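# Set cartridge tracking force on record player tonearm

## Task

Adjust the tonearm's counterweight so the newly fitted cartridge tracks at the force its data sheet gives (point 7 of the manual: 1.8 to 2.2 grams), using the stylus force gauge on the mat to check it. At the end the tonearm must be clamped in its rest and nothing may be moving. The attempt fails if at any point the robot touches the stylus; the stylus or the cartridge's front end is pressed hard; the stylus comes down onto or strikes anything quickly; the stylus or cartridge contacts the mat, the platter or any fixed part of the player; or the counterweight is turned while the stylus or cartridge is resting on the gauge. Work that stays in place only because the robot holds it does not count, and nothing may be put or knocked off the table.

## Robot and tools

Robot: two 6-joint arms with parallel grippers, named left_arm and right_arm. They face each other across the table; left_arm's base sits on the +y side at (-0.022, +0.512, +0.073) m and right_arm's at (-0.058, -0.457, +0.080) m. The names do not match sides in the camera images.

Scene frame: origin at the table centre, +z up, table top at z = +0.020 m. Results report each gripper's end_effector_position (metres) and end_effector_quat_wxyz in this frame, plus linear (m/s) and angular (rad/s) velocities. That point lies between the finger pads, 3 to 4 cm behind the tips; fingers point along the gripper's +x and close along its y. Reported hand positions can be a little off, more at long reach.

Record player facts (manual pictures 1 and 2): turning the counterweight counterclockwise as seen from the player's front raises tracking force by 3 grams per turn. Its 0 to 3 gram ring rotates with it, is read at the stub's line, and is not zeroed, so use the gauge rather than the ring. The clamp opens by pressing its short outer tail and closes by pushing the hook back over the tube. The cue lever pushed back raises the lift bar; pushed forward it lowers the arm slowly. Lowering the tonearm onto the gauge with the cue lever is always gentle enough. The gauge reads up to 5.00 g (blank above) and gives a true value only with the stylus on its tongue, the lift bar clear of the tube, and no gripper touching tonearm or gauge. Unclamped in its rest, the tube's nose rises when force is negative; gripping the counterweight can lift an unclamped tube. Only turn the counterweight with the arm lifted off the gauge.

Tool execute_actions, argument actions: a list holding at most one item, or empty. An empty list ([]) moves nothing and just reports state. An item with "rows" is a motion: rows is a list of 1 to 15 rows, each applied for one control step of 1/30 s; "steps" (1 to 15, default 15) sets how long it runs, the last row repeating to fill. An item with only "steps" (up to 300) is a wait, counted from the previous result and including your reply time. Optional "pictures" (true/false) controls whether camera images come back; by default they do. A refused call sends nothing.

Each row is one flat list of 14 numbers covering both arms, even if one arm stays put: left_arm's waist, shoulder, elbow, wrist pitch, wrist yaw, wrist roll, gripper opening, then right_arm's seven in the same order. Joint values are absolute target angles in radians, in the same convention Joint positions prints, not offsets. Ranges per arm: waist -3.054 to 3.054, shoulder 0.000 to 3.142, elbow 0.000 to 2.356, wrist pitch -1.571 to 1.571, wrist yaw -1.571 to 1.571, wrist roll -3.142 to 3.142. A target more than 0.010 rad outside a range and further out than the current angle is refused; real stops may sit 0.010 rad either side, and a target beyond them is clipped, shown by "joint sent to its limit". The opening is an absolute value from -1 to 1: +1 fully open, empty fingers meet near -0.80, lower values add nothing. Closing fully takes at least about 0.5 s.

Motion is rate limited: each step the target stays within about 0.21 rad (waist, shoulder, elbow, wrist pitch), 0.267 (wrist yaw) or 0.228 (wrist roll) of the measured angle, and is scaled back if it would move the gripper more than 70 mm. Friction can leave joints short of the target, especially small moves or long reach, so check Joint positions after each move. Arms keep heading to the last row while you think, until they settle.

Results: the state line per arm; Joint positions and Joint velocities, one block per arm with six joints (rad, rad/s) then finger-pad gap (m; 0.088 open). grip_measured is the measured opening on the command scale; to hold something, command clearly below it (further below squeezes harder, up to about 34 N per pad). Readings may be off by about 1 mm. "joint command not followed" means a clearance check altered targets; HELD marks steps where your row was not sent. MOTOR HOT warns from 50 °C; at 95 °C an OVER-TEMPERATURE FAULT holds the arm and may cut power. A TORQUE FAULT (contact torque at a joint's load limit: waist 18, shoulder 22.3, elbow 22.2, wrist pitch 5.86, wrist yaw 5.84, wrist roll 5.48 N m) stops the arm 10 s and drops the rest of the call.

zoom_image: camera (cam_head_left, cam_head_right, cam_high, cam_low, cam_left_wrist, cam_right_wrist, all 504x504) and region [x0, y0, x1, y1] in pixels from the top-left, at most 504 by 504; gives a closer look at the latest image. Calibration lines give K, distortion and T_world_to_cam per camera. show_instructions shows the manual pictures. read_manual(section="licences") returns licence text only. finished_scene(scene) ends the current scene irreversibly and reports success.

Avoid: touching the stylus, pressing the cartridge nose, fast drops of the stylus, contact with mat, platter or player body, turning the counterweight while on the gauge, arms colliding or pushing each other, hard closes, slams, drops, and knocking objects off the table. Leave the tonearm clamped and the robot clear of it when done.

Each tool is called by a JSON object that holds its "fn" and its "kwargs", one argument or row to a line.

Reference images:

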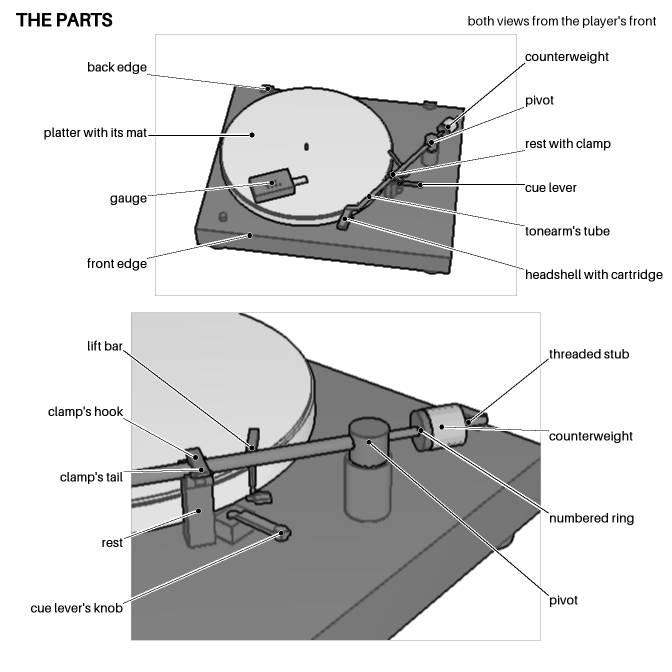

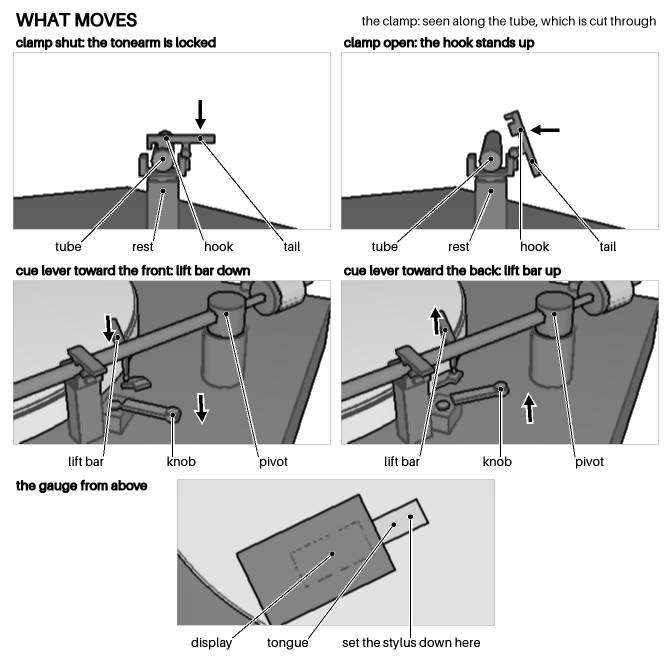

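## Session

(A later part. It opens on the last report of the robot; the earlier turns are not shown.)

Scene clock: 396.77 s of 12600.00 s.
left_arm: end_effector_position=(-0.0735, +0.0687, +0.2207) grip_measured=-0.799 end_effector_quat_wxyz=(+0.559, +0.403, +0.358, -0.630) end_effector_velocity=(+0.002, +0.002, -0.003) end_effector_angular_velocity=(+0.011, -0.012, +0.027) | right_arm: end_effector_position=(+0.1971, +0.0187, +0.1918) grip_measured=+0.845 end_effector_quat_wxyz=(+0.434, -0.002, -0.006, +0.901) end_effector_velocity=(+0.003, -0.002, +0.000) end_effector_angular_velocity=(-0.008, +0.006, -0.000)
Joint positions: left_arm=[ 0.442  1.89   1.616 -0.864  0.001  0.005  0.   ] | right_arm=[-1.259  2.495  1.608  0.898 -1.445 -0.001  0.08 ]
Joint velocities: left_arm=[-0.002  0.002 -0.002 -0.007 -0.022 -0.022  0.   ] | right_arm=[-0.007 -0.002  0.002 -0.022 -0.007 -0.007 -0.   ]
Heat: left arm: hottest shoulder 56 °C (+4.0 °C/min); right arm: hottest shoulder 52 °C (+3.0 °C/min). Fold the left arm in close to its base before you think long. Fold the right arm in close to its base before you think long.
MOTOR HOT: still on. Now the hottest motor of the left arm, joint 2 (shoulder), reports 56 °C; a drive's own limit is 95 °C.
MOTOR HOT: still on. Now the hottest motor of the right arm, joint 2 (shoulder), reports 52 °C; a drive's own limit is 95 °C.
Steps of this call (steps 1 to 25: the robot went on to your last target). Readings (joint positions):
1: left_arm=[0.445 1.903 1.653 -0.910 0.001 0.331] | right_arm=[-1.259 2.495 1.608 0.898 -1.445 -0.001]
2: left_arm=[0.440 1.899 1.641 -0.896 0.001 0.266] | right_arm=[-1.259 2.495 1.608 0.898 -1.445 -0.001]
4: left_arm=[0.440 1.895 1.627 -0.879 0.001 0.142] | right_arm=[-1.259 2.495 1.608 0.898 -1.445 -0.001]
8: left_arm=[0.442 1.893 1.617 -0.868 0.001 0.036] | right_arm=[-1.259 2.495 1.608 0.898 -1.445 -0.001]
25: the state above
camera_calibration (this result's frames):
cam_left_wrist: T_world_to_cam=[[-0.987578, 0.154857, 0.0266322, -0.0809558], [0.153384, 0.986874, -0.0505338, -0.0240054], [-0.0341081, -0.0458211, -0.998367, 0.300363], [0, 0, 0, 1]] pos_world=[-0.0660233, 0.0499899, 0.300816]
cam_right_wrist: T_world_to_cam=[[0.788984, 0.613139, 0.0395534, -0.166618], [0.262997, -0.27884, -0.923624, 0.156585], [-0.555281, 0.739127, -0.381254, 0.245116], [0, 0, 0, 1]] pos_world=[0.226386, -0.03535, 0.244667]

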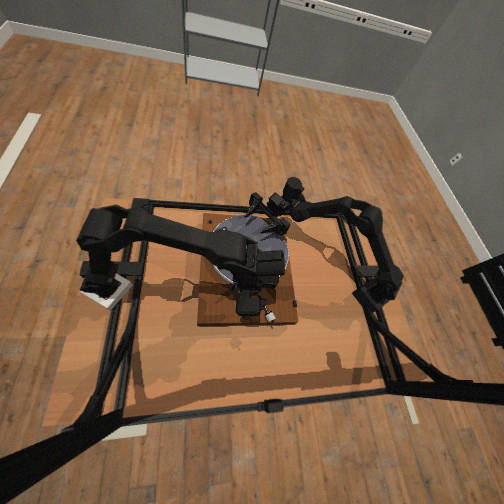

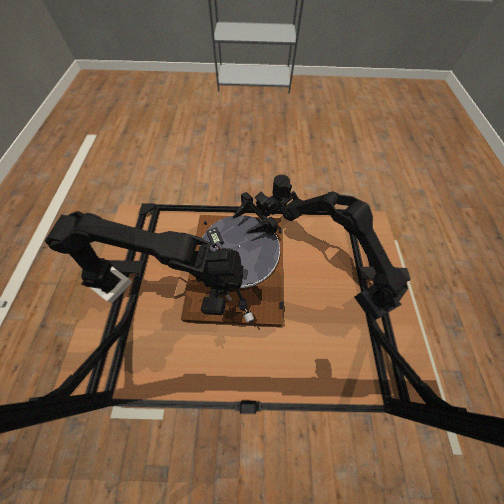

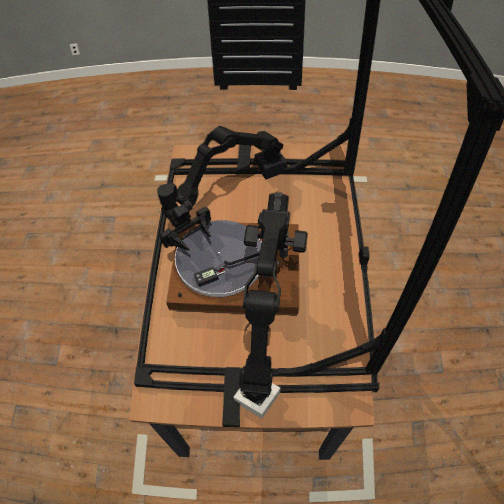

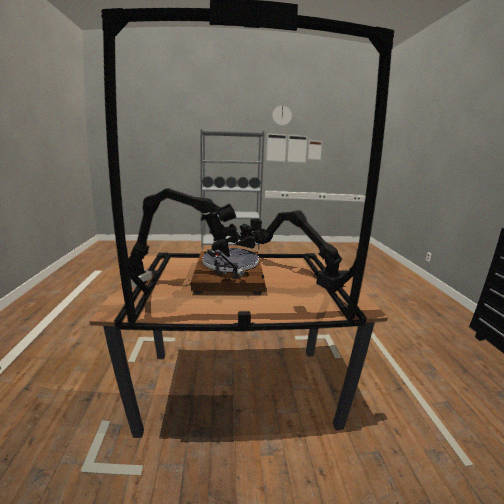

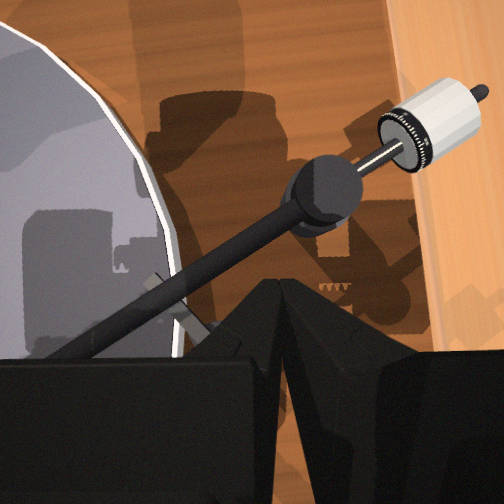

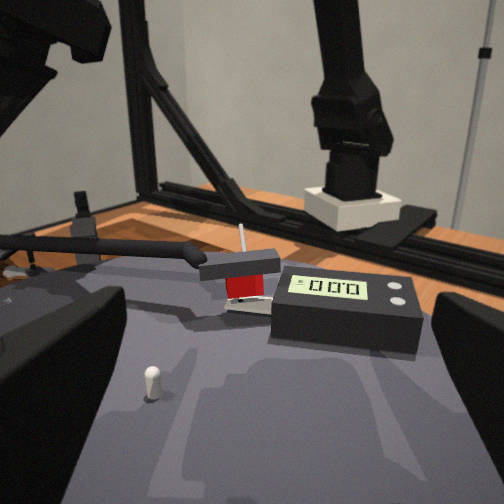

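{"fn": "execute_actions", "kwargs": {
  "actions": [
    {"rows": [[0.444,1.895,1.58,-0.835,0,0,-0.85,-1.26,2.5,1.604,0.9,-1.45,0,0.845],[0.444,1.897,1.56,-0.81,0,0,-0.85,-1.26,2.5,1.604,0.9,-1.45,0,0.845],[0.444,1.9,1.54,-0.787,0,0,-0.85,-1.26,2.5,1.604,0.9,-1.45,0,0.845],[0.444,1.902,1.52,-0.764,0,0,-0.85,-1.26,2.5,1.604,0.9,-1.45,0,0.845],[0.444,1.904,1.50,-0.74,0,0,-0.85,-1.26,2.5,1.604,0.9,-1.45,0,0.845],[0.444,1.906,1.48,-0.717,0,0,-0.85,-1.26,2.5,1.604,0.9,-1.45,0,0.845],[0.444,1.908,1.455,-0.692,0,0,-0.85,-1.26,2.5,1.604,0.9,-1.45,0,0.845],[0.444,1.91,1.428,-0.668,0,0,-0.85,-1.26,2.5,1.604,0.9,-1.45,0,0.845]], "steps": 15}
  ],
  "pictures": false
}}

{"fn": "execute_actions", "kwargs": {
  "actions": [
    {"steps": 8}
  ]
}}

Scene clock: 403.80 s of 12600.00 s.
left_arm: end_effector_position=(-0.0731, +0.0721, +0.1691) grip_measured=-0.799 end_effector_quat_wxyz=(+0.558, +0.406, +0.360, -0.628) end_effector_velocity=(-0.003, -0.011, +0.004) end_effector_angular_velocity=(-0.059, +0.023, +0.015) | right_arm: end_effector_position=(+0.1971, +0.0187, +0.1918) grip_measured=+0.845 end_effector_quat_wxyz=(+0.434, -0.002, -0.006, +0.901) end_effector_velocity=(-0.002, -0.003, -0.004) end_effector_angular_velocity=(-0.024, +0.024, +0.020)
Joint positions: left_arm=[ 0.442  1.909  1.437 -0.676  0.001  0.004  0.   ] | right_arm=[-1.259  2.495  1.608  0.898 -1.445 -0.001  0.08 ]
Joint velocities: left_arm=[-0.002 -0.002 -0.007  0.066  0.007 -0.022  0.   ] | right_arm=[-0.002  0.002 -0.002 -0.022 -0.022  0.007 -0.   ]
Heat: left arm: hottest shoulder 57 °C (+4.0 °C/min); right arm: hottest shoulder 52 °C (+3.0 °C/min). Fold the left arm in close to its base before you think long. Fold the right arm in close to its base before you think long.
MOTOR HOT: still on. Now the hottest motor of the left arm, joint 2 (shoulder), reports 57 °C; a drive's own limit is 95 °C.
MOTOR HOT: still on. Now the hottest motor of the right arm, joint 2 (shoulder), reports 52 °C; a drive's own limit is 95 °C.
Steps of this call (steps 1 to 15: the robot went on to your last target; steps 16 to 90: nothing new was sent; then 3.53 s passed at rest; steps 91 to 105: all 15 steps of this action). Readings (joint positions):
91: left_arm=[0.442 1.889 1.611 -0.857 0.001 0.004] | right_arm=[-1.259 2.495 1.608 0.898 -1.445 -0.001]
92: left_arm=[0.442 1.889 1.602 -0.843 0.001 0.004] | right_arm=[-1.259 2.495 1.608 0.898 -1.445 -0.001]
94: left_arm=[0.442 1.889 1.575 -0.808 0.001 0.004] | right_arm=[-1.259 2.495 1.608 0.898 -1.445 -0.001]
98: left_arm=[0.442 1.894 1.495 -0.724 0.001 0.004] | right_arm=[-1.259 2.495 1.608 0.898 -1.445 -0.001]
105: the state above

Scene clock: 404.07 s of 12600.00 s.
left_arm: end_effector_position=(-0.0732, +0.0712, +0.1695) grip_measured=-0.799 end_effector_quat_wxyz=(+0.559, +0.404, +0.359, -0.629) end_effector_velocity=(+0.000, +0.000, -0.003) end_effector_angular_velocity=(+0.002, -0.004, +0.007) | right_arm: end_effector_position=(+0.1971, +0.0187, +0.1918) grip_measured=+0.845 end_effector_quat_wxyz=(+0.434, -0.002, -0.006, +0.901) end_effector_velocity=(+0.001, -0.004, +0.001) end_effector_angular_velocity=(+0.003, -0.004, +0.015)
Joint positions: left_arm=[ 0.442  1.909  1.437 -0.67   0.001  0.004  0.   ] | right_arm=[-1.259  2.495  1.608  0.898 -1.445 -0.001  0.08 ]
Joint velocities: left_arm=[-0.002  0.002 -0.007  0.007 -0.007 -0.007  0.   ] | right_arm=[-0.007 -0.002  0.002 -0.007 -0.022 -0.007 -0.   ]
Heat: left arm: hottest shoulder 57 °C (+4.0 °C/min); right arm: hottest shoulder 53 °C (+4.0 °C/min). Fold the left arm in close to its base before you think long. Fold the right arm in close to its base before you think long.
MOTOR HOT: still on. Now the hottest motor of the left arm, joint 2 (shoulder), reports 57 °C; a drive's own limit is 95 °C.
MOTOR HOT: still on. Now the hottest motor of the right arm, joint 2 (shoulder), reports 53 °C; a drive's own limit is 95 °C.
Steps of this call (steps 1 to 8: the robot went on to your last target). Readings (joint positions):
1: left_arm=[0.442 1.909 1.437 -0.673 0.001 0.004] | right_arm=[-1.259 2.495 1.608 0.898 -1.445 -0.001]
2: left_arm=[0.442 1.909 1.437 -0.671 0.001 0.004] | right_arm=[-1.259 2.495 1.608 0.898 -1.445 -0.001]
4: left_arm=[0.442 1.909 1.437 -0.670 0.001 0.004] | right_arm=[-1.259 2.495 1.608 0.898 -1.445 -0.001]
8: the state above
camera_calibration (this result's frames):
cam_left_wrist: T_world_to_cam=[[-0.987638, 0.154423, 0.0269326, -0.0797183], [0.153053, 0.987094, -0.0471131, -0.0297067], [-0.0338604, -0.0424086, -0.998526, 0.24911], [0, 0, 0, 1]] pos_world=[-0.0657511, 0.0521981, 0.249491]
cam_right_wrist: T_world_to_cam=[[0.788984, 0.613139, 0.0395534, -0.166618], [0.262997, -0.27884, -0.923624, 0.156585], [-0.555281, 0.739127, -0.381254, 0.245116], [0, 0, 0, 1]] pos_world=[0.226386, -0.03535, 0.244667]

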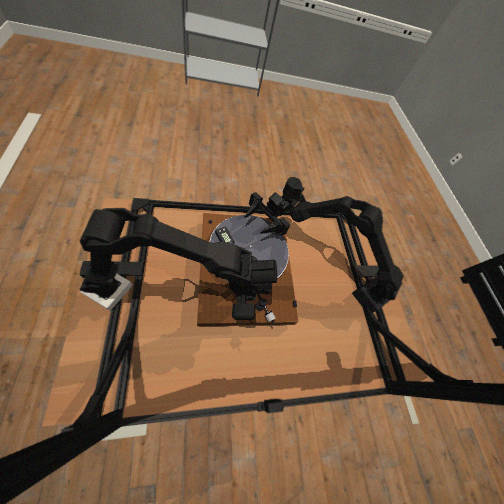

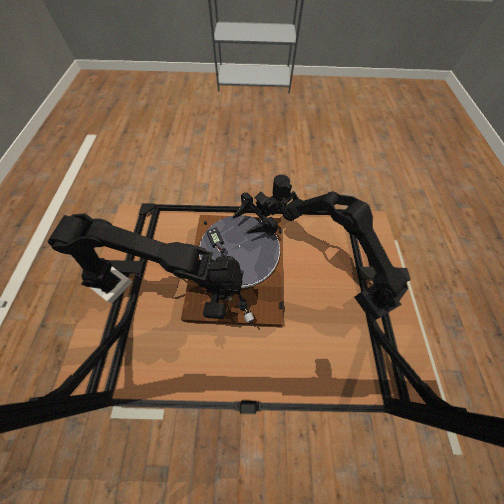

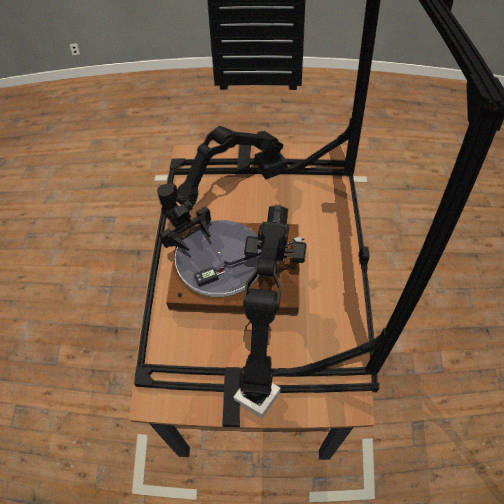

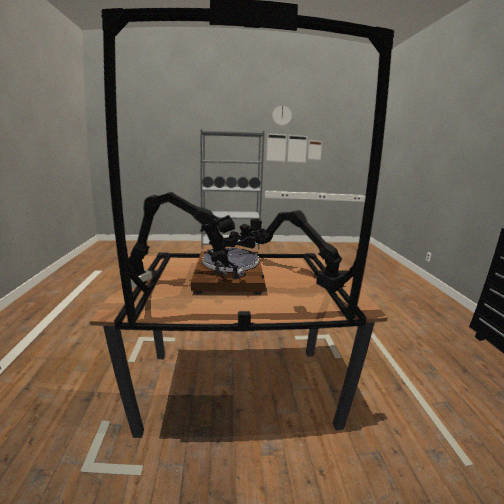

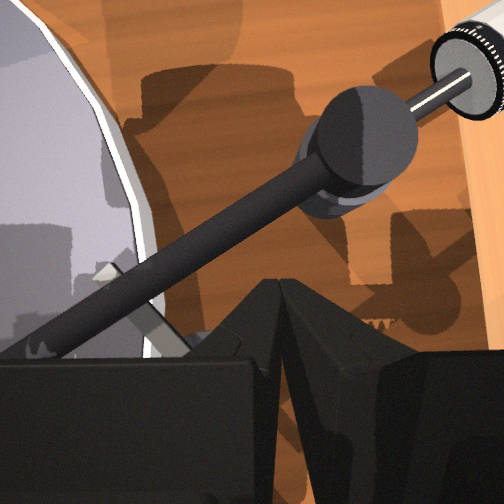

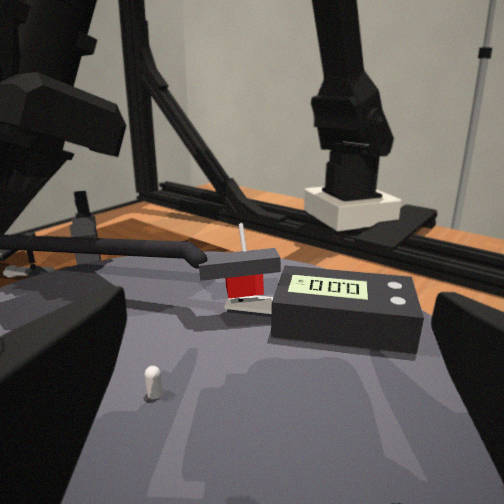

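{"fn": "execute_actions", "kwargs": {
  "actions": [
    {"rows": [[0.43,1.91,1.437,-0.668,-0.02,0,-0.85,-1.26,2.5,1.604,0.9,-1.45,0,0.845],[0.418,1.91,1.437,-0.668,-0.05,0,-0.85,-1.26,2.5,1.604,0.9,-1.45,0,0.845],[0.406,1.91,1.437,-0.668,-0.08,0,-0.85,-1.26,2.5,1.604,0.9,-1.45,0,0.845],[0.394,1.91,1.437,-0.668,-0.11,0,-0.85,-1.26,2.5,1.604,0.9,-1.45,0,0.845],[0.382,1.91,1.437,-0.668,-0.14,0,-0.85,-1.26,2.5,1.604,0.9,-1.45,0,0.845],[0.37,1.91,1.437,-0.668,-0.17,0,-0.85,-1.26,2.5,1.604,0.9,-1.45,0,0.845],[0.358,1.91,1.437,-0.668,-0.2,0,-0.85,-1.26,2.5,1.604,0.9,-1.45,0,0.845],[0.346,1.91,1.437,-0.668,-0.23,0,-0.85,-1.26,2.5,1.604,0.9,-1.45,0,0.845],[0.334,1.91,1.437,-0.668,-0.26,0,-0.85,-1.26,2.5,1.604,0.9,-1.45,0,0.845],[0.322,1.91,1.437,-0.668,-0.29,0,-0.85,-1.26,2.5,1.604,0.9,-1.45,0,0.845],[0.31,1.91,1.437,-0.668,-0.32,0,-0.85,-1.26,2.5,1.604,0.9,-1.45,0,0.845],[0.298,1.91,1.437,-0.668,-0.35,0,-0.85,-1.26,2.5,1.604,0.9,-1.45,0,0.845],[0.288,1.91,1.437,-0.668,-0.38,0,-0.85,-1.26,2.5,1.604,0.9,-1.45,0,0.845],[0.284,1.91,1.437,-0.668,-0.402,0,-0.85,-1.26,2.5,1.604,0.9,-1.45,0,0.845]], "steps": 15}
  ],
  "pictures": false
}}

{"fn": "execute_actions", "kwargs": {
  "actions": [
    {"rows": [[0.284,1.91,1.437,-0.668,-0.402,0,-0.85,-1.26,2.5,1.604,0.9,-1.45,0,0.845],[0.284,1.91,1.437,-0.668,-0.402,0,-0.85,-1.26,2.5,1.604,0.9,-1.45,0,0.845],[0.284,1.91,1.437,-0.668,-0.402,0,-0.85,-1.26,2.5,1.604,0.9,-1.45,0,0.845],[0.284,1.92,1.41,-0.64,-0.402,0,-0.85,-1.26,2.5,1.604,0.9,-1.45,0,0.845],[0.284,1.927,1.385,-0.61,-0.402,0,-0.85,-1.26,2.5,1.604,0.9,-1.45,0,0.845],[0.284,1.935,1.37,-0.585,-0.402,0,-0.85,-1.26,2.5,1.604,0.9,-1.45,0,0.845],[0.284,1.943,1.355,-0.56,-0.402,0,-0.85,-1.26,2.5,1.604,0.9,-1.45,0,0.845],[0.284,1.952,1.337,-0.532,-0.402,0,-0.85,-1.26,2.5,1.604,0.9,-1.45,0,0.845]], "steps": 15}
  ],
  "pictures": false
}}

{"fn": "execute_actions", "kwargs": {
  "actions": [
    {"steps": 10}
  ]
}}

Scene clock: 424.60 s of 12600.00 s.
left_arm: end_effector_position=(-0.0845, +0.0734, +0.1777) grip_measured=-0.799 end_effector_quat_wxyz=(+0.622, +0.481, +0.248, -0.567) end_effector_velocity=(-0.026, +0.006, +0.027) end_effector_angular_velocity=(-0.136, -0.478, -0.002) | right_arm: end_effector_position=(+0.1971, +0.0187, +0.1915) grip_measured=+0.845 end_effector_quat_wxyz=(+0.434, -0.002, -0.005, +0.901) end_effector_velocity=(+0.002, -0.003, -0.000) end_effector_angular_velocity=(-0.020, +0.021, +0.000)
Joint positions: left_arm=[ 0.298  1.909  1.437 -0.669 -0.353  0.004  0.   ] | right_arm=[-1.259  2.496  1.607  0.898 -1.445 -0.001  0.08 ]
Joint velocities: left_arm=[-0.237 -0.002 -0.002  0.007 -0.549 -0.007  0.   ] | right_arm=[-0.007 -0.007 -0.007 -0.022 -0.007  0.007  0.   ]
Heat: left arm: hottest shoulder 56 °C (+2.0 °C/min); right arm: hottest shoulder 53 °C (+3.0 °C/min). Fold the left arm in close to its base before you think long. Fold the right arm in close to its base before you think long.
MOTOR HOT: still on. Now the hottest motor of the left arm, joint 2 (shoulder), reports 56 °C; a drive's own limit is 95 °C.
MOTOR HOT: still on. Now the hottest motor of the right arm, joint 2 (shoulder), reports 53 °C; a drive's own limit is 95 °C.
Steps of this call (steps 1 to 15: the robot went on to your last target; steps 16 to 90: nothing new was sent; then 17.03 s passed at rest; steps 91 to 105: all 15 steps of this action). Readings (joint positions):
91: left_arm=[0.442 1.909 1.437 -0.670 -0.003 0.004] | right_arm=[-1.259 2.496 1.608 0.898 -1.445 -0.001]
92: left_arm=[0.439 1.909 1.437 -0.670 -0.016 0.004] | right_arm=[-1.259 2.496 1.607 0.898 -1.445 -0.001]
94: left_arm=[0.426 1.909 1.437 -0.670 -0.056 0.004] | right_arm=[-1.259 2.496 1.607 0.898 -1.445 -0.001]
98: left_arm=[0.380 1.909 1.437 -0.670 -0.160 0.004] | right_arm=[-1.259 2.496 1.607 0.898 -1.445 -0.001]
105: the state above

Scene clock: 425.10 s of 12600.00 s.
left_arm: end_effector_position=(-0.0836, +0.0743, +0.1433) grip_measured=-0.799 end_effector_quat_wxyz=(+0.629, +0.490, +0.235, -0.555) end_effector_velocity=(-0.001, -0.005, +0.000) end_effector_angular_velocity=(-0.039, +0.007, +0.007) | right_arm: end_effector_position=(+0.1971, +0.0187, +0.1915) grip_measured=+0.845 end_effector_quat_wxyz=(+0.434, -0.002, -0.005, +0.901) end_effector_velocity=(-0.002, -0.000, -0.001) end_effector_angular_velocity=(+0.006, -0.007, +0.010)
Joint positions: left_arm=[ 0.285  1.951  1.344 -0.541 -0.399  0.004  0.   ] | right_arm=[-1.259  2.496  1.607  0.898 -1.445 -0.001  0.08 ]
Joint velocities: left_arm=[-0.002 -0.002 -0.017  0.051 -0.007 -0.007  0.   ] | right_arm=[ 0.002  0.002 -0.002  0.007 -0.007 -0.007 -0.   ]
Heat: left arm: hottest shoulder 56 °C (+2.0 °C/min); right arm: hottest shoulder 53 °C (+2.0 °C/min). Fold the left arm in close to its base before you think long. Fold the right arm in close to its base before you think long.
MOTOR HOT: still on. Now the hottest motor of the left arm, joint 2 (shoulder), reports 56 °C; a drive's own limit is 95 °C.
MOTOR HOT: still on. Now the hottest motor of the right arm, joint 2 (shoulder), reports 53 °C; a drive's own limit is 95 °C.
Steps of this call (steps 1 to 15: all 15 steps of this action). Readings (joint positions):
1: left_arm=[0.292 1.909 1.437 -0.669 -0.367 0.004] | right_arm=[-1.259 2.496 1.607 0.898 -1.445 -0.001]
2: left_arm=[0.288 1.909 1.437 -0.669 -0.377 0.004] | right_arm=[-1.259 2.496 1.607 0.898 -1.445 -0.001]
4: left_arm=[0.286 1.909 1.434 -0.663 -0.389 0.004] | right_arm=[-1.259 2.496 1.607 0.898 -1.445 -0.001]
8: left_arm=[0.285 1.916 1.390 -0.587 -0.398 0.004] | right_arm=[-1.259 2.496 1.607 0.898 -1.445 -0.001]
15: the state above

Scene clock: 425.43 s of 12600.00 s.
left_arm: end_effector_position=(-0.0837, +0.0731, +0.1439) grip_measured=-0.799 end_effector_quat_wxyz=(+0.631, +0.488, +0.234, -0.556) end_effector_velocity=(+0.001, +0.003, -0.004) end_effector_angular_velocity=(+0.013, -0.008, +0.007) | right_arm: end_effector_position=(+0.1971, +0.0187, +0.1915) grip_measured=+0.845 end_effector_quat_wxyz=(+0.434, -0.002, -0.005, +0.901) end_effector_velocity=(+0.000, -0.002, -0.000) end_effector_angular_velocity=(-0.010, +0.011, +0.005)
Joint positions: left_arm=[ 0.285  1.951  1.344 -0.534 -0.4    0.004  0.   ] | right_arm=[-1.259  2.496  1.607  0.898 -1.445 -0.001  0.08 ]
Joint velocities: left_arm=[-0.002  0.002 -0.007 -0.007 -0.007 -0.007  0.   ] | right_arm=[-0.002 -0.002 -0.002 -0.007 -0.007  0.007 -0.   ]
Heat: left arm: hottest shoulder 56 °C (+2.0 °C/min); right arm: hottest shoulder 53 °C (+2.0 °C/min). Fold the left arm in close to its base before you think long. Fold the right arm in close to its base before you think long.
MOTOR HOT: still on. Now the hottest motor of the left arm, joint 2 (shoulder), reports 56 °C; a drive's own limit is 95 °C.
MOTOR HOT: still on. Now the hottest motor of the right arm, joint 2 (shoulder), reports 53 °C; a drive's own limit is 95 °C.
Steps of this call (steps 1 to 10: the robot went on to your last target). Readings (joint positions):
1: left_arm=[0.285 1.951 1.344 -0.538 -0.399 0.004] | right_arm=[-1.259 2.496 1.607 0.898 -1.445 -0.001]
2: left_arm=[0.285 1.951 1.344 -0.536 -0.400 0.004] | right_arm=[-1.259 2.496 1.607 0.898 -1.445 -0.001]
4: left_arm=[0.285 1.951 1.344 -0.534 -0.400 0.004] | right_arm=[-1.259 2.496 1.607 0.898 -1.445 -0.001]
8: left_arm=[0.285 1.951 1.344 -0.534 -0.400 0.004] | right_arm=[-1.259 2.496 1.607 0.898 -1.445 -0.001]
10: the state above
camera_calibration (this result's frames):
cam_left_wrist: T_world_to_cam=[[-0.934426, 0.132152, -0.330732, -0.0322091], [0.160929, 0.985075, -0.0610654, -0.0283317], [0.317726, -0.110285, -0.941747, 0.249496], [0, 0, 0, 1]] pos_world=[-0.104809, 0.0596811, 0.222579]
cam_right_wrist: T_world_to_cam=[[0.789005, 0.613161, 0.0387982, -0.166411], [0.262505, -0.279345, -0.923611, 0.156411], [-0.555484, 0.738918, -0.381362, 0.245074], [0, 0, 0, 1]] pos_world=[0.226376, -0.0353603, 0.244381]

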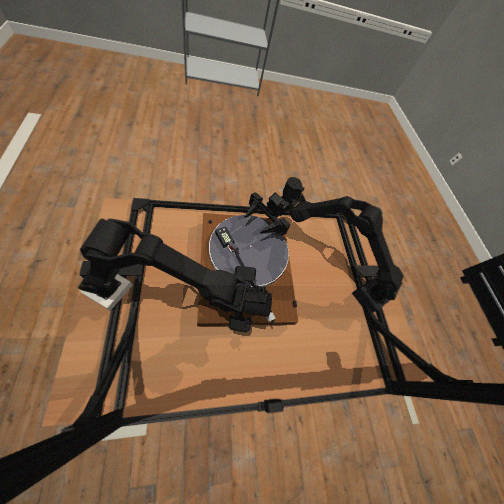

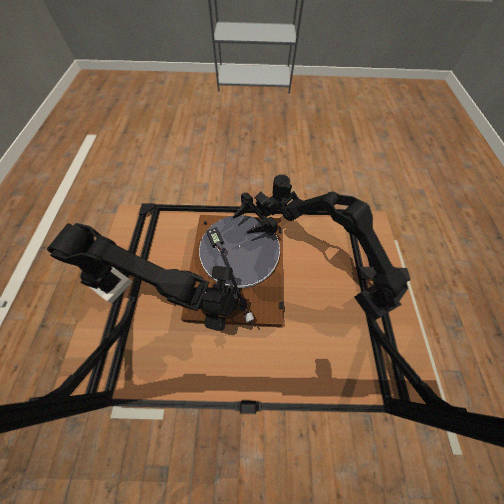

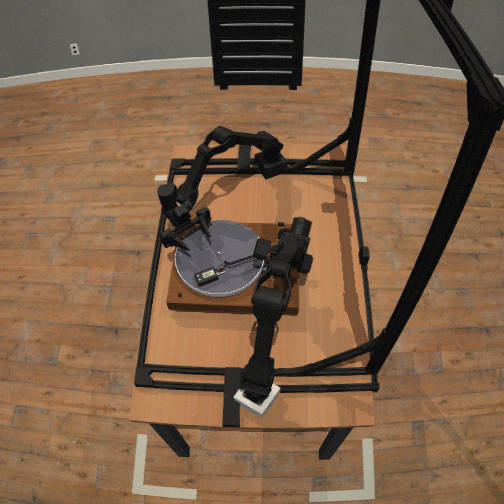

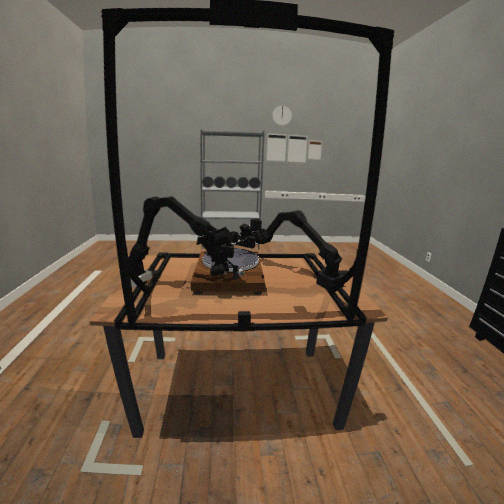

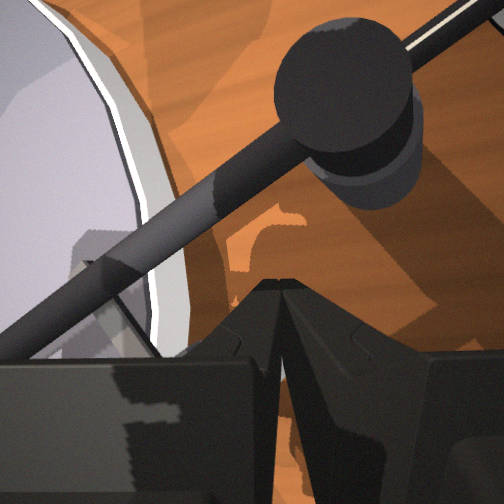

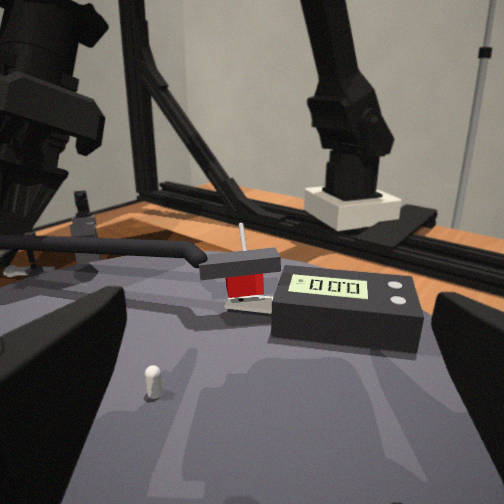

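{"fn": "execute_actions", "kwargs": {
  "actions": [
    {"rows": [[0.284,1.96,1.325,-0.515,-0.402,0,-0.85,-1.26,2.5,1.604,0.9,-1.45,0,0.845],[0.284,1.966,1.313,-0.497,-0.402,0,-0.85,-1.26,2.5,1.604,0.9,-1.45,0,0.845],[0.284,1.972,1.301,-0.478,-0.402,0,-0.85,-1.26,2.5,1.604,0.9,-1.45,0,0.845],[0.284,1.978,1.289,-0.457,-0.402,0,-0.85,-1.26,2.5,1.604,0.9,-1.45,0,0.845]], "steps": 15}
  ]
}}

Scene clock: 429.27 s of 12600.00 s.
left_arm: end_effector_position=(-0.0843, +0.0696, +0.1363) grip_measured=-0.799 end_effector_quat_wxyz=(+0.639, +0.476, +0.226, -0.560) end_effector_velocity=(+0.001, +0.003, -0.002) end_effector_angular_velocity=(+0.008, -0.006, +0.007) | right_arm: end_effector_position=(+0.1971, +0.0187, +0.1913) grip_measured=+0.845 end_effector_quat_wxyz=(+0.434, -0.002, -0.005, +0.901) end_effector_velocity=(+0.000, -0.002, -0.000) end_effector_angular_velocity=(-0.010, +0.011, +0.005)
Joint positions: left_arm=[ 0.284  1.957  1.307 -0.457 -0.407  0.004  0.   ] | right_arm=[-1.259  2.496  1.607  0.898 -1.445 -0.001  0.08 ]
Joint velocities: left_arm=[-0.002 -0.002 -0.007 -0.007 -0.007 -0.007  0.   ] | right_arm=[-0.002 -0.002 -0.002 -0.007 -0.007  0.007 -0.   ]
Heat: left arm: hottest shoulder 56 °C (+2.0 °C/min); right arm: hottest shoulder 54 °C (+3.1 °C/min). Fold the left arm in close to its base before you think long. Fold the right arm in close to its base before you think long.
MOTOR HOT: still on. Now the hottest motor of the left arm, joint 2 (shoulder), reports 56 °C; a drive's own limit is 95 °C.
MOTOR HOT: still on. Now the hottest motor of the right arm, joint 2 (shoulder), reports 54 °C; a drive's own limit is 95 °C.
Steps of this call (steps 1 to 15: the robot went on to your last target; steps 16 to 90: nothing new was sent; then 0.33 s passed at rest; steps 91 to 105: all 15 steps of this action). Readings (joint positions):
91: left_arm=[0.285 1.951 1.342 -0.531 -0.400 0.004] | right_arm=[-1.259 2.496 1.607 0.898 -1.445 -0.001]
92: left_arm=[0.285 1.951 1.338 -0.521 -0.400 0.004] | right_arm=[-1.259 2.496 1.607 0.898 -1.445 -0.001]
94: left_arm=[0.285 1.953 1.324 -0.493 -0.400 0.004] | right_arm=[-1.259 2.496 1.607 0.898 -1.445 -0.001]
98: left_arm=[0.284 1.957 1.310 -0.465 -0.406 0.004] | right_arm=[-1.259 2.496 1.607 0.898 -1.445 -0.001]
105: the state above
camera_calibration (this result's frames):
cam_left_wrist: T_world_to_cam=[[-0.935699, 0.119093, -0.332091, -0.0337355], [0.15859, 0.982823, -0.0943855, -0.020753], [0.315146, -0.140983, -0.938513, 0.243646], [0, 0, 0, 1]] pos_world=[-0.105059, 0.058764, 0.215503]
cam_right_wrist: T_world_to_cam=[[0.789015, 0.613171, 0.0384206, -0.166337], [0.262259, -0.279597, -0.923605, 0.156287], [-0.555586, 0.738814, -0.381416, 0.245034], [0, 0, 0, 1]] pos_world=[0.226392, -0.0353438, 0.244198]

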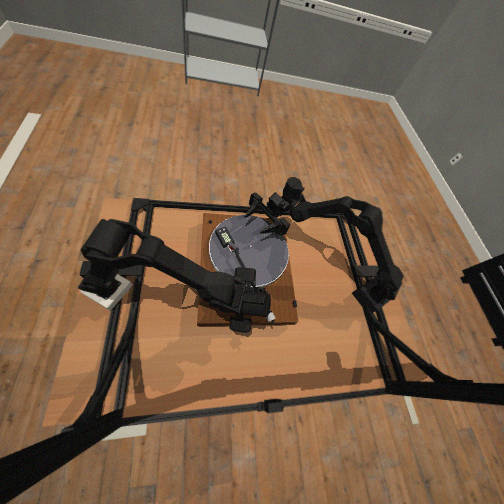

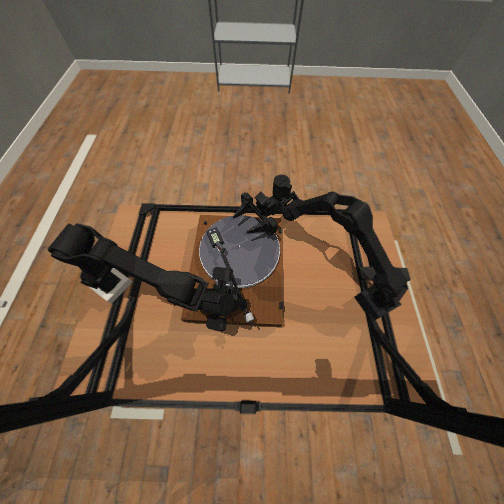

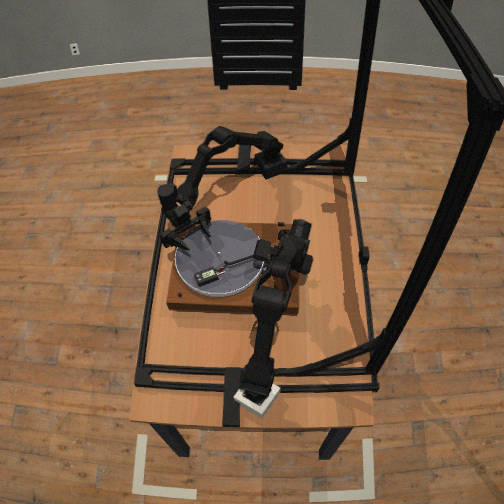

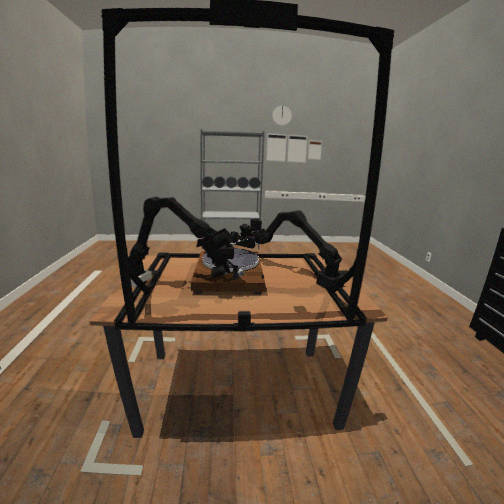

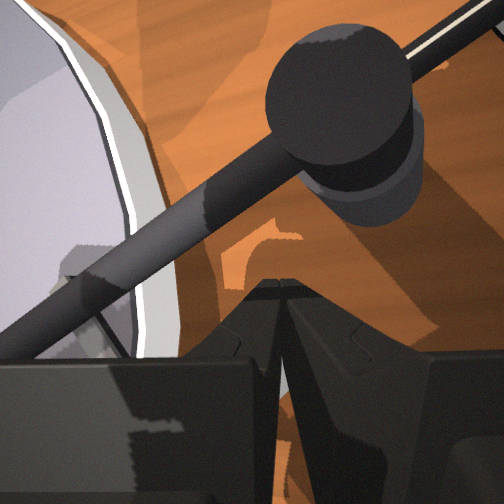

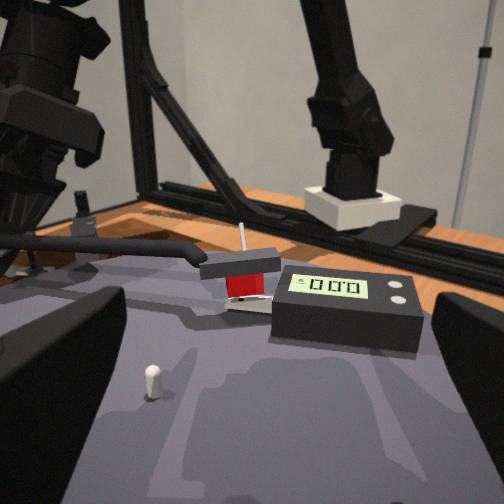

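{"fn": "execute_actions", "kwargs": {
  "actions": [
    {"rows": [[0.282,1.955,1.297,-0.462,-0.402,0,-0.85,-1.26,2.5,1.604,0.9,-1.45,0,0.845],[0.28,1.952,1.293,-0.462,-0.402,0,-0.85,-1.26,2.5,1.604,0.9,-1.45,0,0.845],[0.278,1.949,1.288,-0.462,-0.402,0,-0.85,-1.26,2.5,1.604,0.9,-1.45,0,0.845],[0.276,1.946,1.284,-0.462,-0.402,0,-0.85,-1.26,2.5,1.604,0.9,-1.45,0,0.845],[0.274,1.943,1.279,-0.462,-0.402,0,-0.85,-1.26,2.5,1.604,0.9,-1.45,0,0.845],[0.272,1.94,1.275,-0.462,-0.402,0,-0.85,-1.26,2.5,1.604,0.9,-1.45,0,0.845],[0.27,1.937,1.27,-0.462,-0.402,0,-0.85,-1.26,2.5,1.604,0.9,-1.45,0,0.845],[0.268,1.934,1.266,-0.462,-0.402,0,-0.85,-1.26,2.5,1.604,0.9,-1.45,0,0.845],[0.266,1.931,1.261,-0.462,-0.402,0,-0.85,-1.26,2.5,1.604,0.9,-1.45,0,0.845],[0.264,1.928,1.257,-0.462,-0.402,0,-0.85,-1.26,2.5,1.604,0.9,-1.45,0,0.845],[0.262,1.925,1.252,-0.462,-0.402,0,-0.85,-1.26,2.5,1.604,0.9,-1.45,0,0.845],[0.259,1.922,1.247,-0.462,-0.402,0,-0.85,-1.26,2.5,1.604,0.9,-1.45,0,0.845]], "steps": 15}
  ],
  "pictures": false
}}

{"fn": "execute_actions", "kwargs": {
  "actions": [
    {"steps": 10}
  ]
}}

Scene clock: 439.73 s of 12600.00 s.
left_arm: end_effector_position=(-0.0923, +0.0803, +0.1365) grip_measured=-0.799 end_effector_quat_wxyz=(+0.631, +0.481, +0.222, -0.567) end_effector_velocity=(-0.003, +0.013, +0.002) end_effector_angular_velocity=(+0.008, -0.026, -0.018) | right_arm: end_effector_position=(+0.1971, +0.0186, +0.1912) grip_measured=+0.845 end_effector_quat_wxyz=(+0.434, -0.002, -0.005, +0.901) end_effector_velocity=(+0.002, -0.003, -0.003) end_effector_angular_velocity=(+0.005, -0.009, -0.000)
Joint positions: left_arm=[ 0.26   1.927  1.269 -0.457 -0.404  0.004  0.   ] | right_arm=[-1.259  2.496  1.607  0.899 -1.445 -0.001  0.08 ]
Joint velocities: left_arm=[-0.022 -0.037 -0.042 -0.007 -0.022  0.007  0.   ] | right_arm=[-0.007  0.002 -0.002 -0.007 -0.007 -0.022 -0.   ]
Heat: left arm: hottest shoulder 54 °C (-1.0 °C/min); right arm: hottest shoulder 54 °C (+3.0 °C/min). Fold the left arm in close to its base before you think long. Fold the right arm in close to its base before you think long.
MOTOR HOT: still on. Now the hottest motor of the left arm, joint 2 (shoulder), reports 54 °C; a drive's own limit is 95 °C.
MOTOR HOT: still on. Now the hottest motor of the right arm, joint 2 (shoulder), reports 54 °C; a drive's own limit is 95 °C.
Steps of this call (steps 1 to 15: the robot went on to your last target; steps 16 to 90: nothing new was sent; then 6.97 s passed at rest; steps 91 to 105: all 15 steps of this action). Readings (joint positions):
91: left_arm=[0.284 1.958 1.306 -0.456 -0.407 0.004] | right_arm=[-1.259 2.496 1.607 0.899 -1.445 -0.001]
92: left_arm=[0.284 1.958 1.306 -0.456 -0.407 0.004] | right_arm=[-1.259 2.496 1.607 0.899 -1.445 -0.001]
94: left_arm=[0.284 1.956 1.306 -0.456 -0.407 0.004] | right_arm=[-1.259 2.496 1.607 0.899 -1.445 -0.001]
98: left_arm=[0.276 1.947 1.294 -0.456 -0.405 0.004] | right_arm=[-1.259 2.496 1.607 0.899 -1.445 -0.001]
105: the state above

Scene clock: 440.07 s of 12600.00 s.
left_arm: end_effector_position=(-0.0925, +0.0809, +0.1366) grip_measured=-0.799 end_effector_quat_wxyz=(+0.630, +0.481, +0.222, -0.567) end_effector_velocity=(+0.001, +0.002, -0.000) end_effector_angular_velocity=(+0.003, -0.005, +0.007) | right_arm: end_effector_position=(+0.1970, +0.0186, +0.1912) grip_measured=+0.845 end_effector_quat_wxyz=(+0.434, -0.002, -0.005, +0.901) end_effector_velocity=(+0.000, -0.002, -0.000) end_effector_angular_velocity=(-0.010, +0.011, +0.005)
Joint positions: left_arm=[ 0.26   1.925  1.266 -0.457 -0.404  0.004  0.   ] | right_arm=[-1.259  2.496  1.607  0.899 -1.446 -0.001  0.08 ]
Joint velocities: left_arm=[-0.002 -0.002 -0.002 -0.007 -0.007 -0.007  0.   ] | right_arm=[-0.002 -0.002 -0.002 -0.007 -0.007  0.007 -0.   ]
Heat: left arm: hottest shoulder 54 °C (-1.0 °C/min); right arm: hottest shoulder 54 °C (+3.0 °C/min). Fold the left arm in close to its base before you think long. Fold the right arm in close to its base before you think long.
MOTOR HOT: still on. Now the hottest motor of the left arm, joint 2 (shoulder), reports 54 °C; a drive's own limit is 95 °C.
MOTOR HOT: still on. Now the hottest motor of the right arm, joint 2 (shoulder), reports 54 °C; a drive's own limit is 95 °C.
Steps of this call (steps 1 to 10: the robot went on to your last target). Readings (joint positions):
1: left_arm=[0.260 1.927 1.268 -0.457 -0.404 0.004] | right_arm=[-1.259 2.496 1.607 0.899 -1.445 -0.001]
2: left_arm=[0.260 1.926 1.267 -0.457 -0.404 0.004] | right_arm=[-1.259 2.496 1.607 0.899 -1.445 -0.001]
4: left_arm=[0.260 1.926 1.267 -0.457 -0.404 0.004] | right_arm=[-1.259 2.496 1.607 0.899 -1.446 -0.001]
8: left_arm=[0.260 1.925 1.266 -0.457 -0.404 0.004] | right_arm=[-1.259 2.496 1.607 0.899 -1.446 -0.001]
10: the state above
camera_calibration (this result's frames):
cam_left_wrist: T_world_to_cam=[[-0.932446, 0.145844, -0.330568, -0.0447883], [0.183824, 0.979143, -0.0865306, -0.0290558], [0.311053, -0.141451, -0.939807, 0.247937], [0, 0, 0, 1]] pos_world=[-0.113543, 0.0700529, 0.215693]
cam_right_wrist: T_world_to_cam=[[0.788781, 0.613472, 0.0384211, -0.166179], [0.262368, -0.279499, -0.923603, 0.156193], [-0.555867, 0.738601, -0.381419, 0.245074], [0, 0, 0, 1]] pos_world=[0.226327, -0.0354099, 0.244121]

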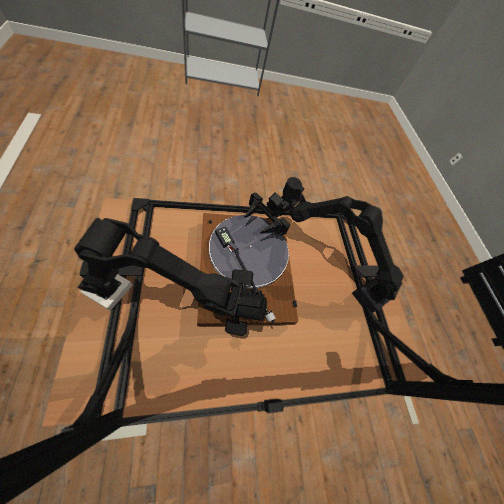

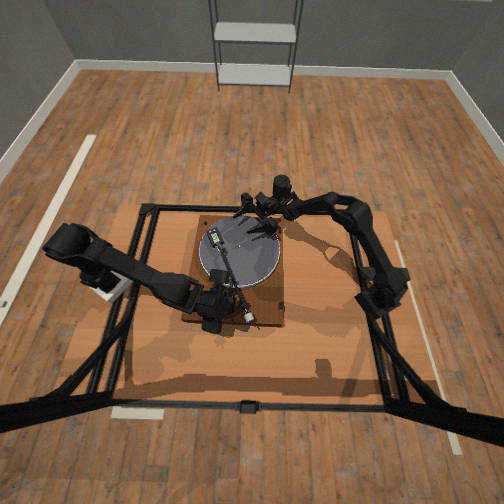

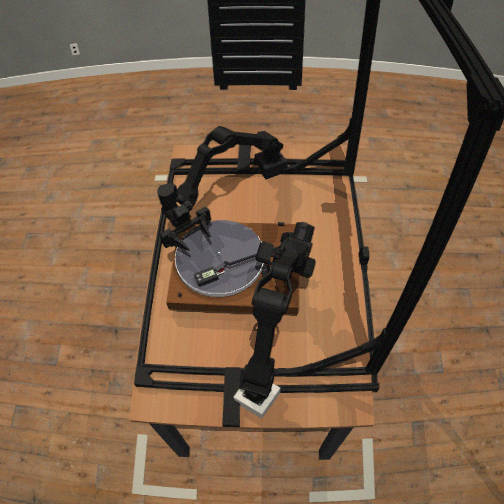

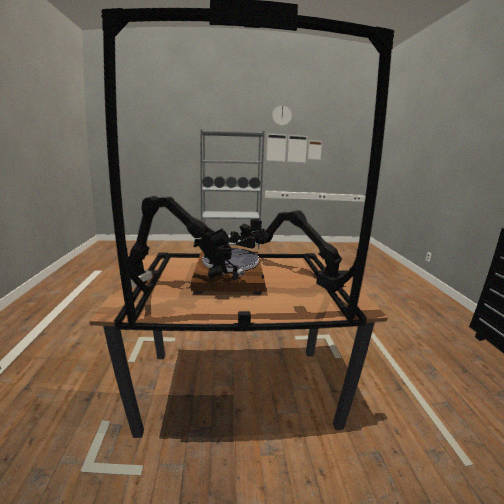

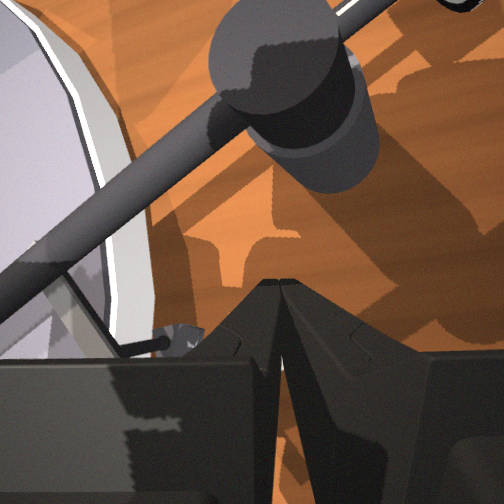

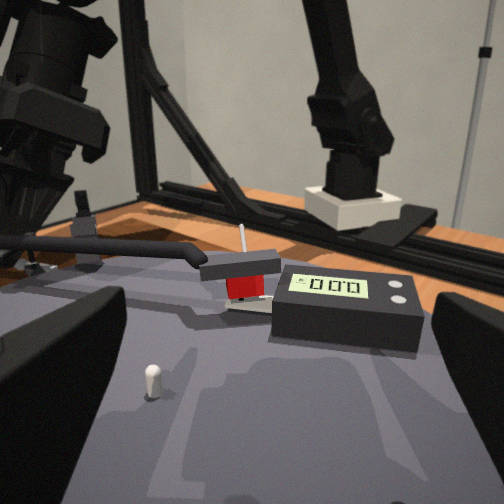

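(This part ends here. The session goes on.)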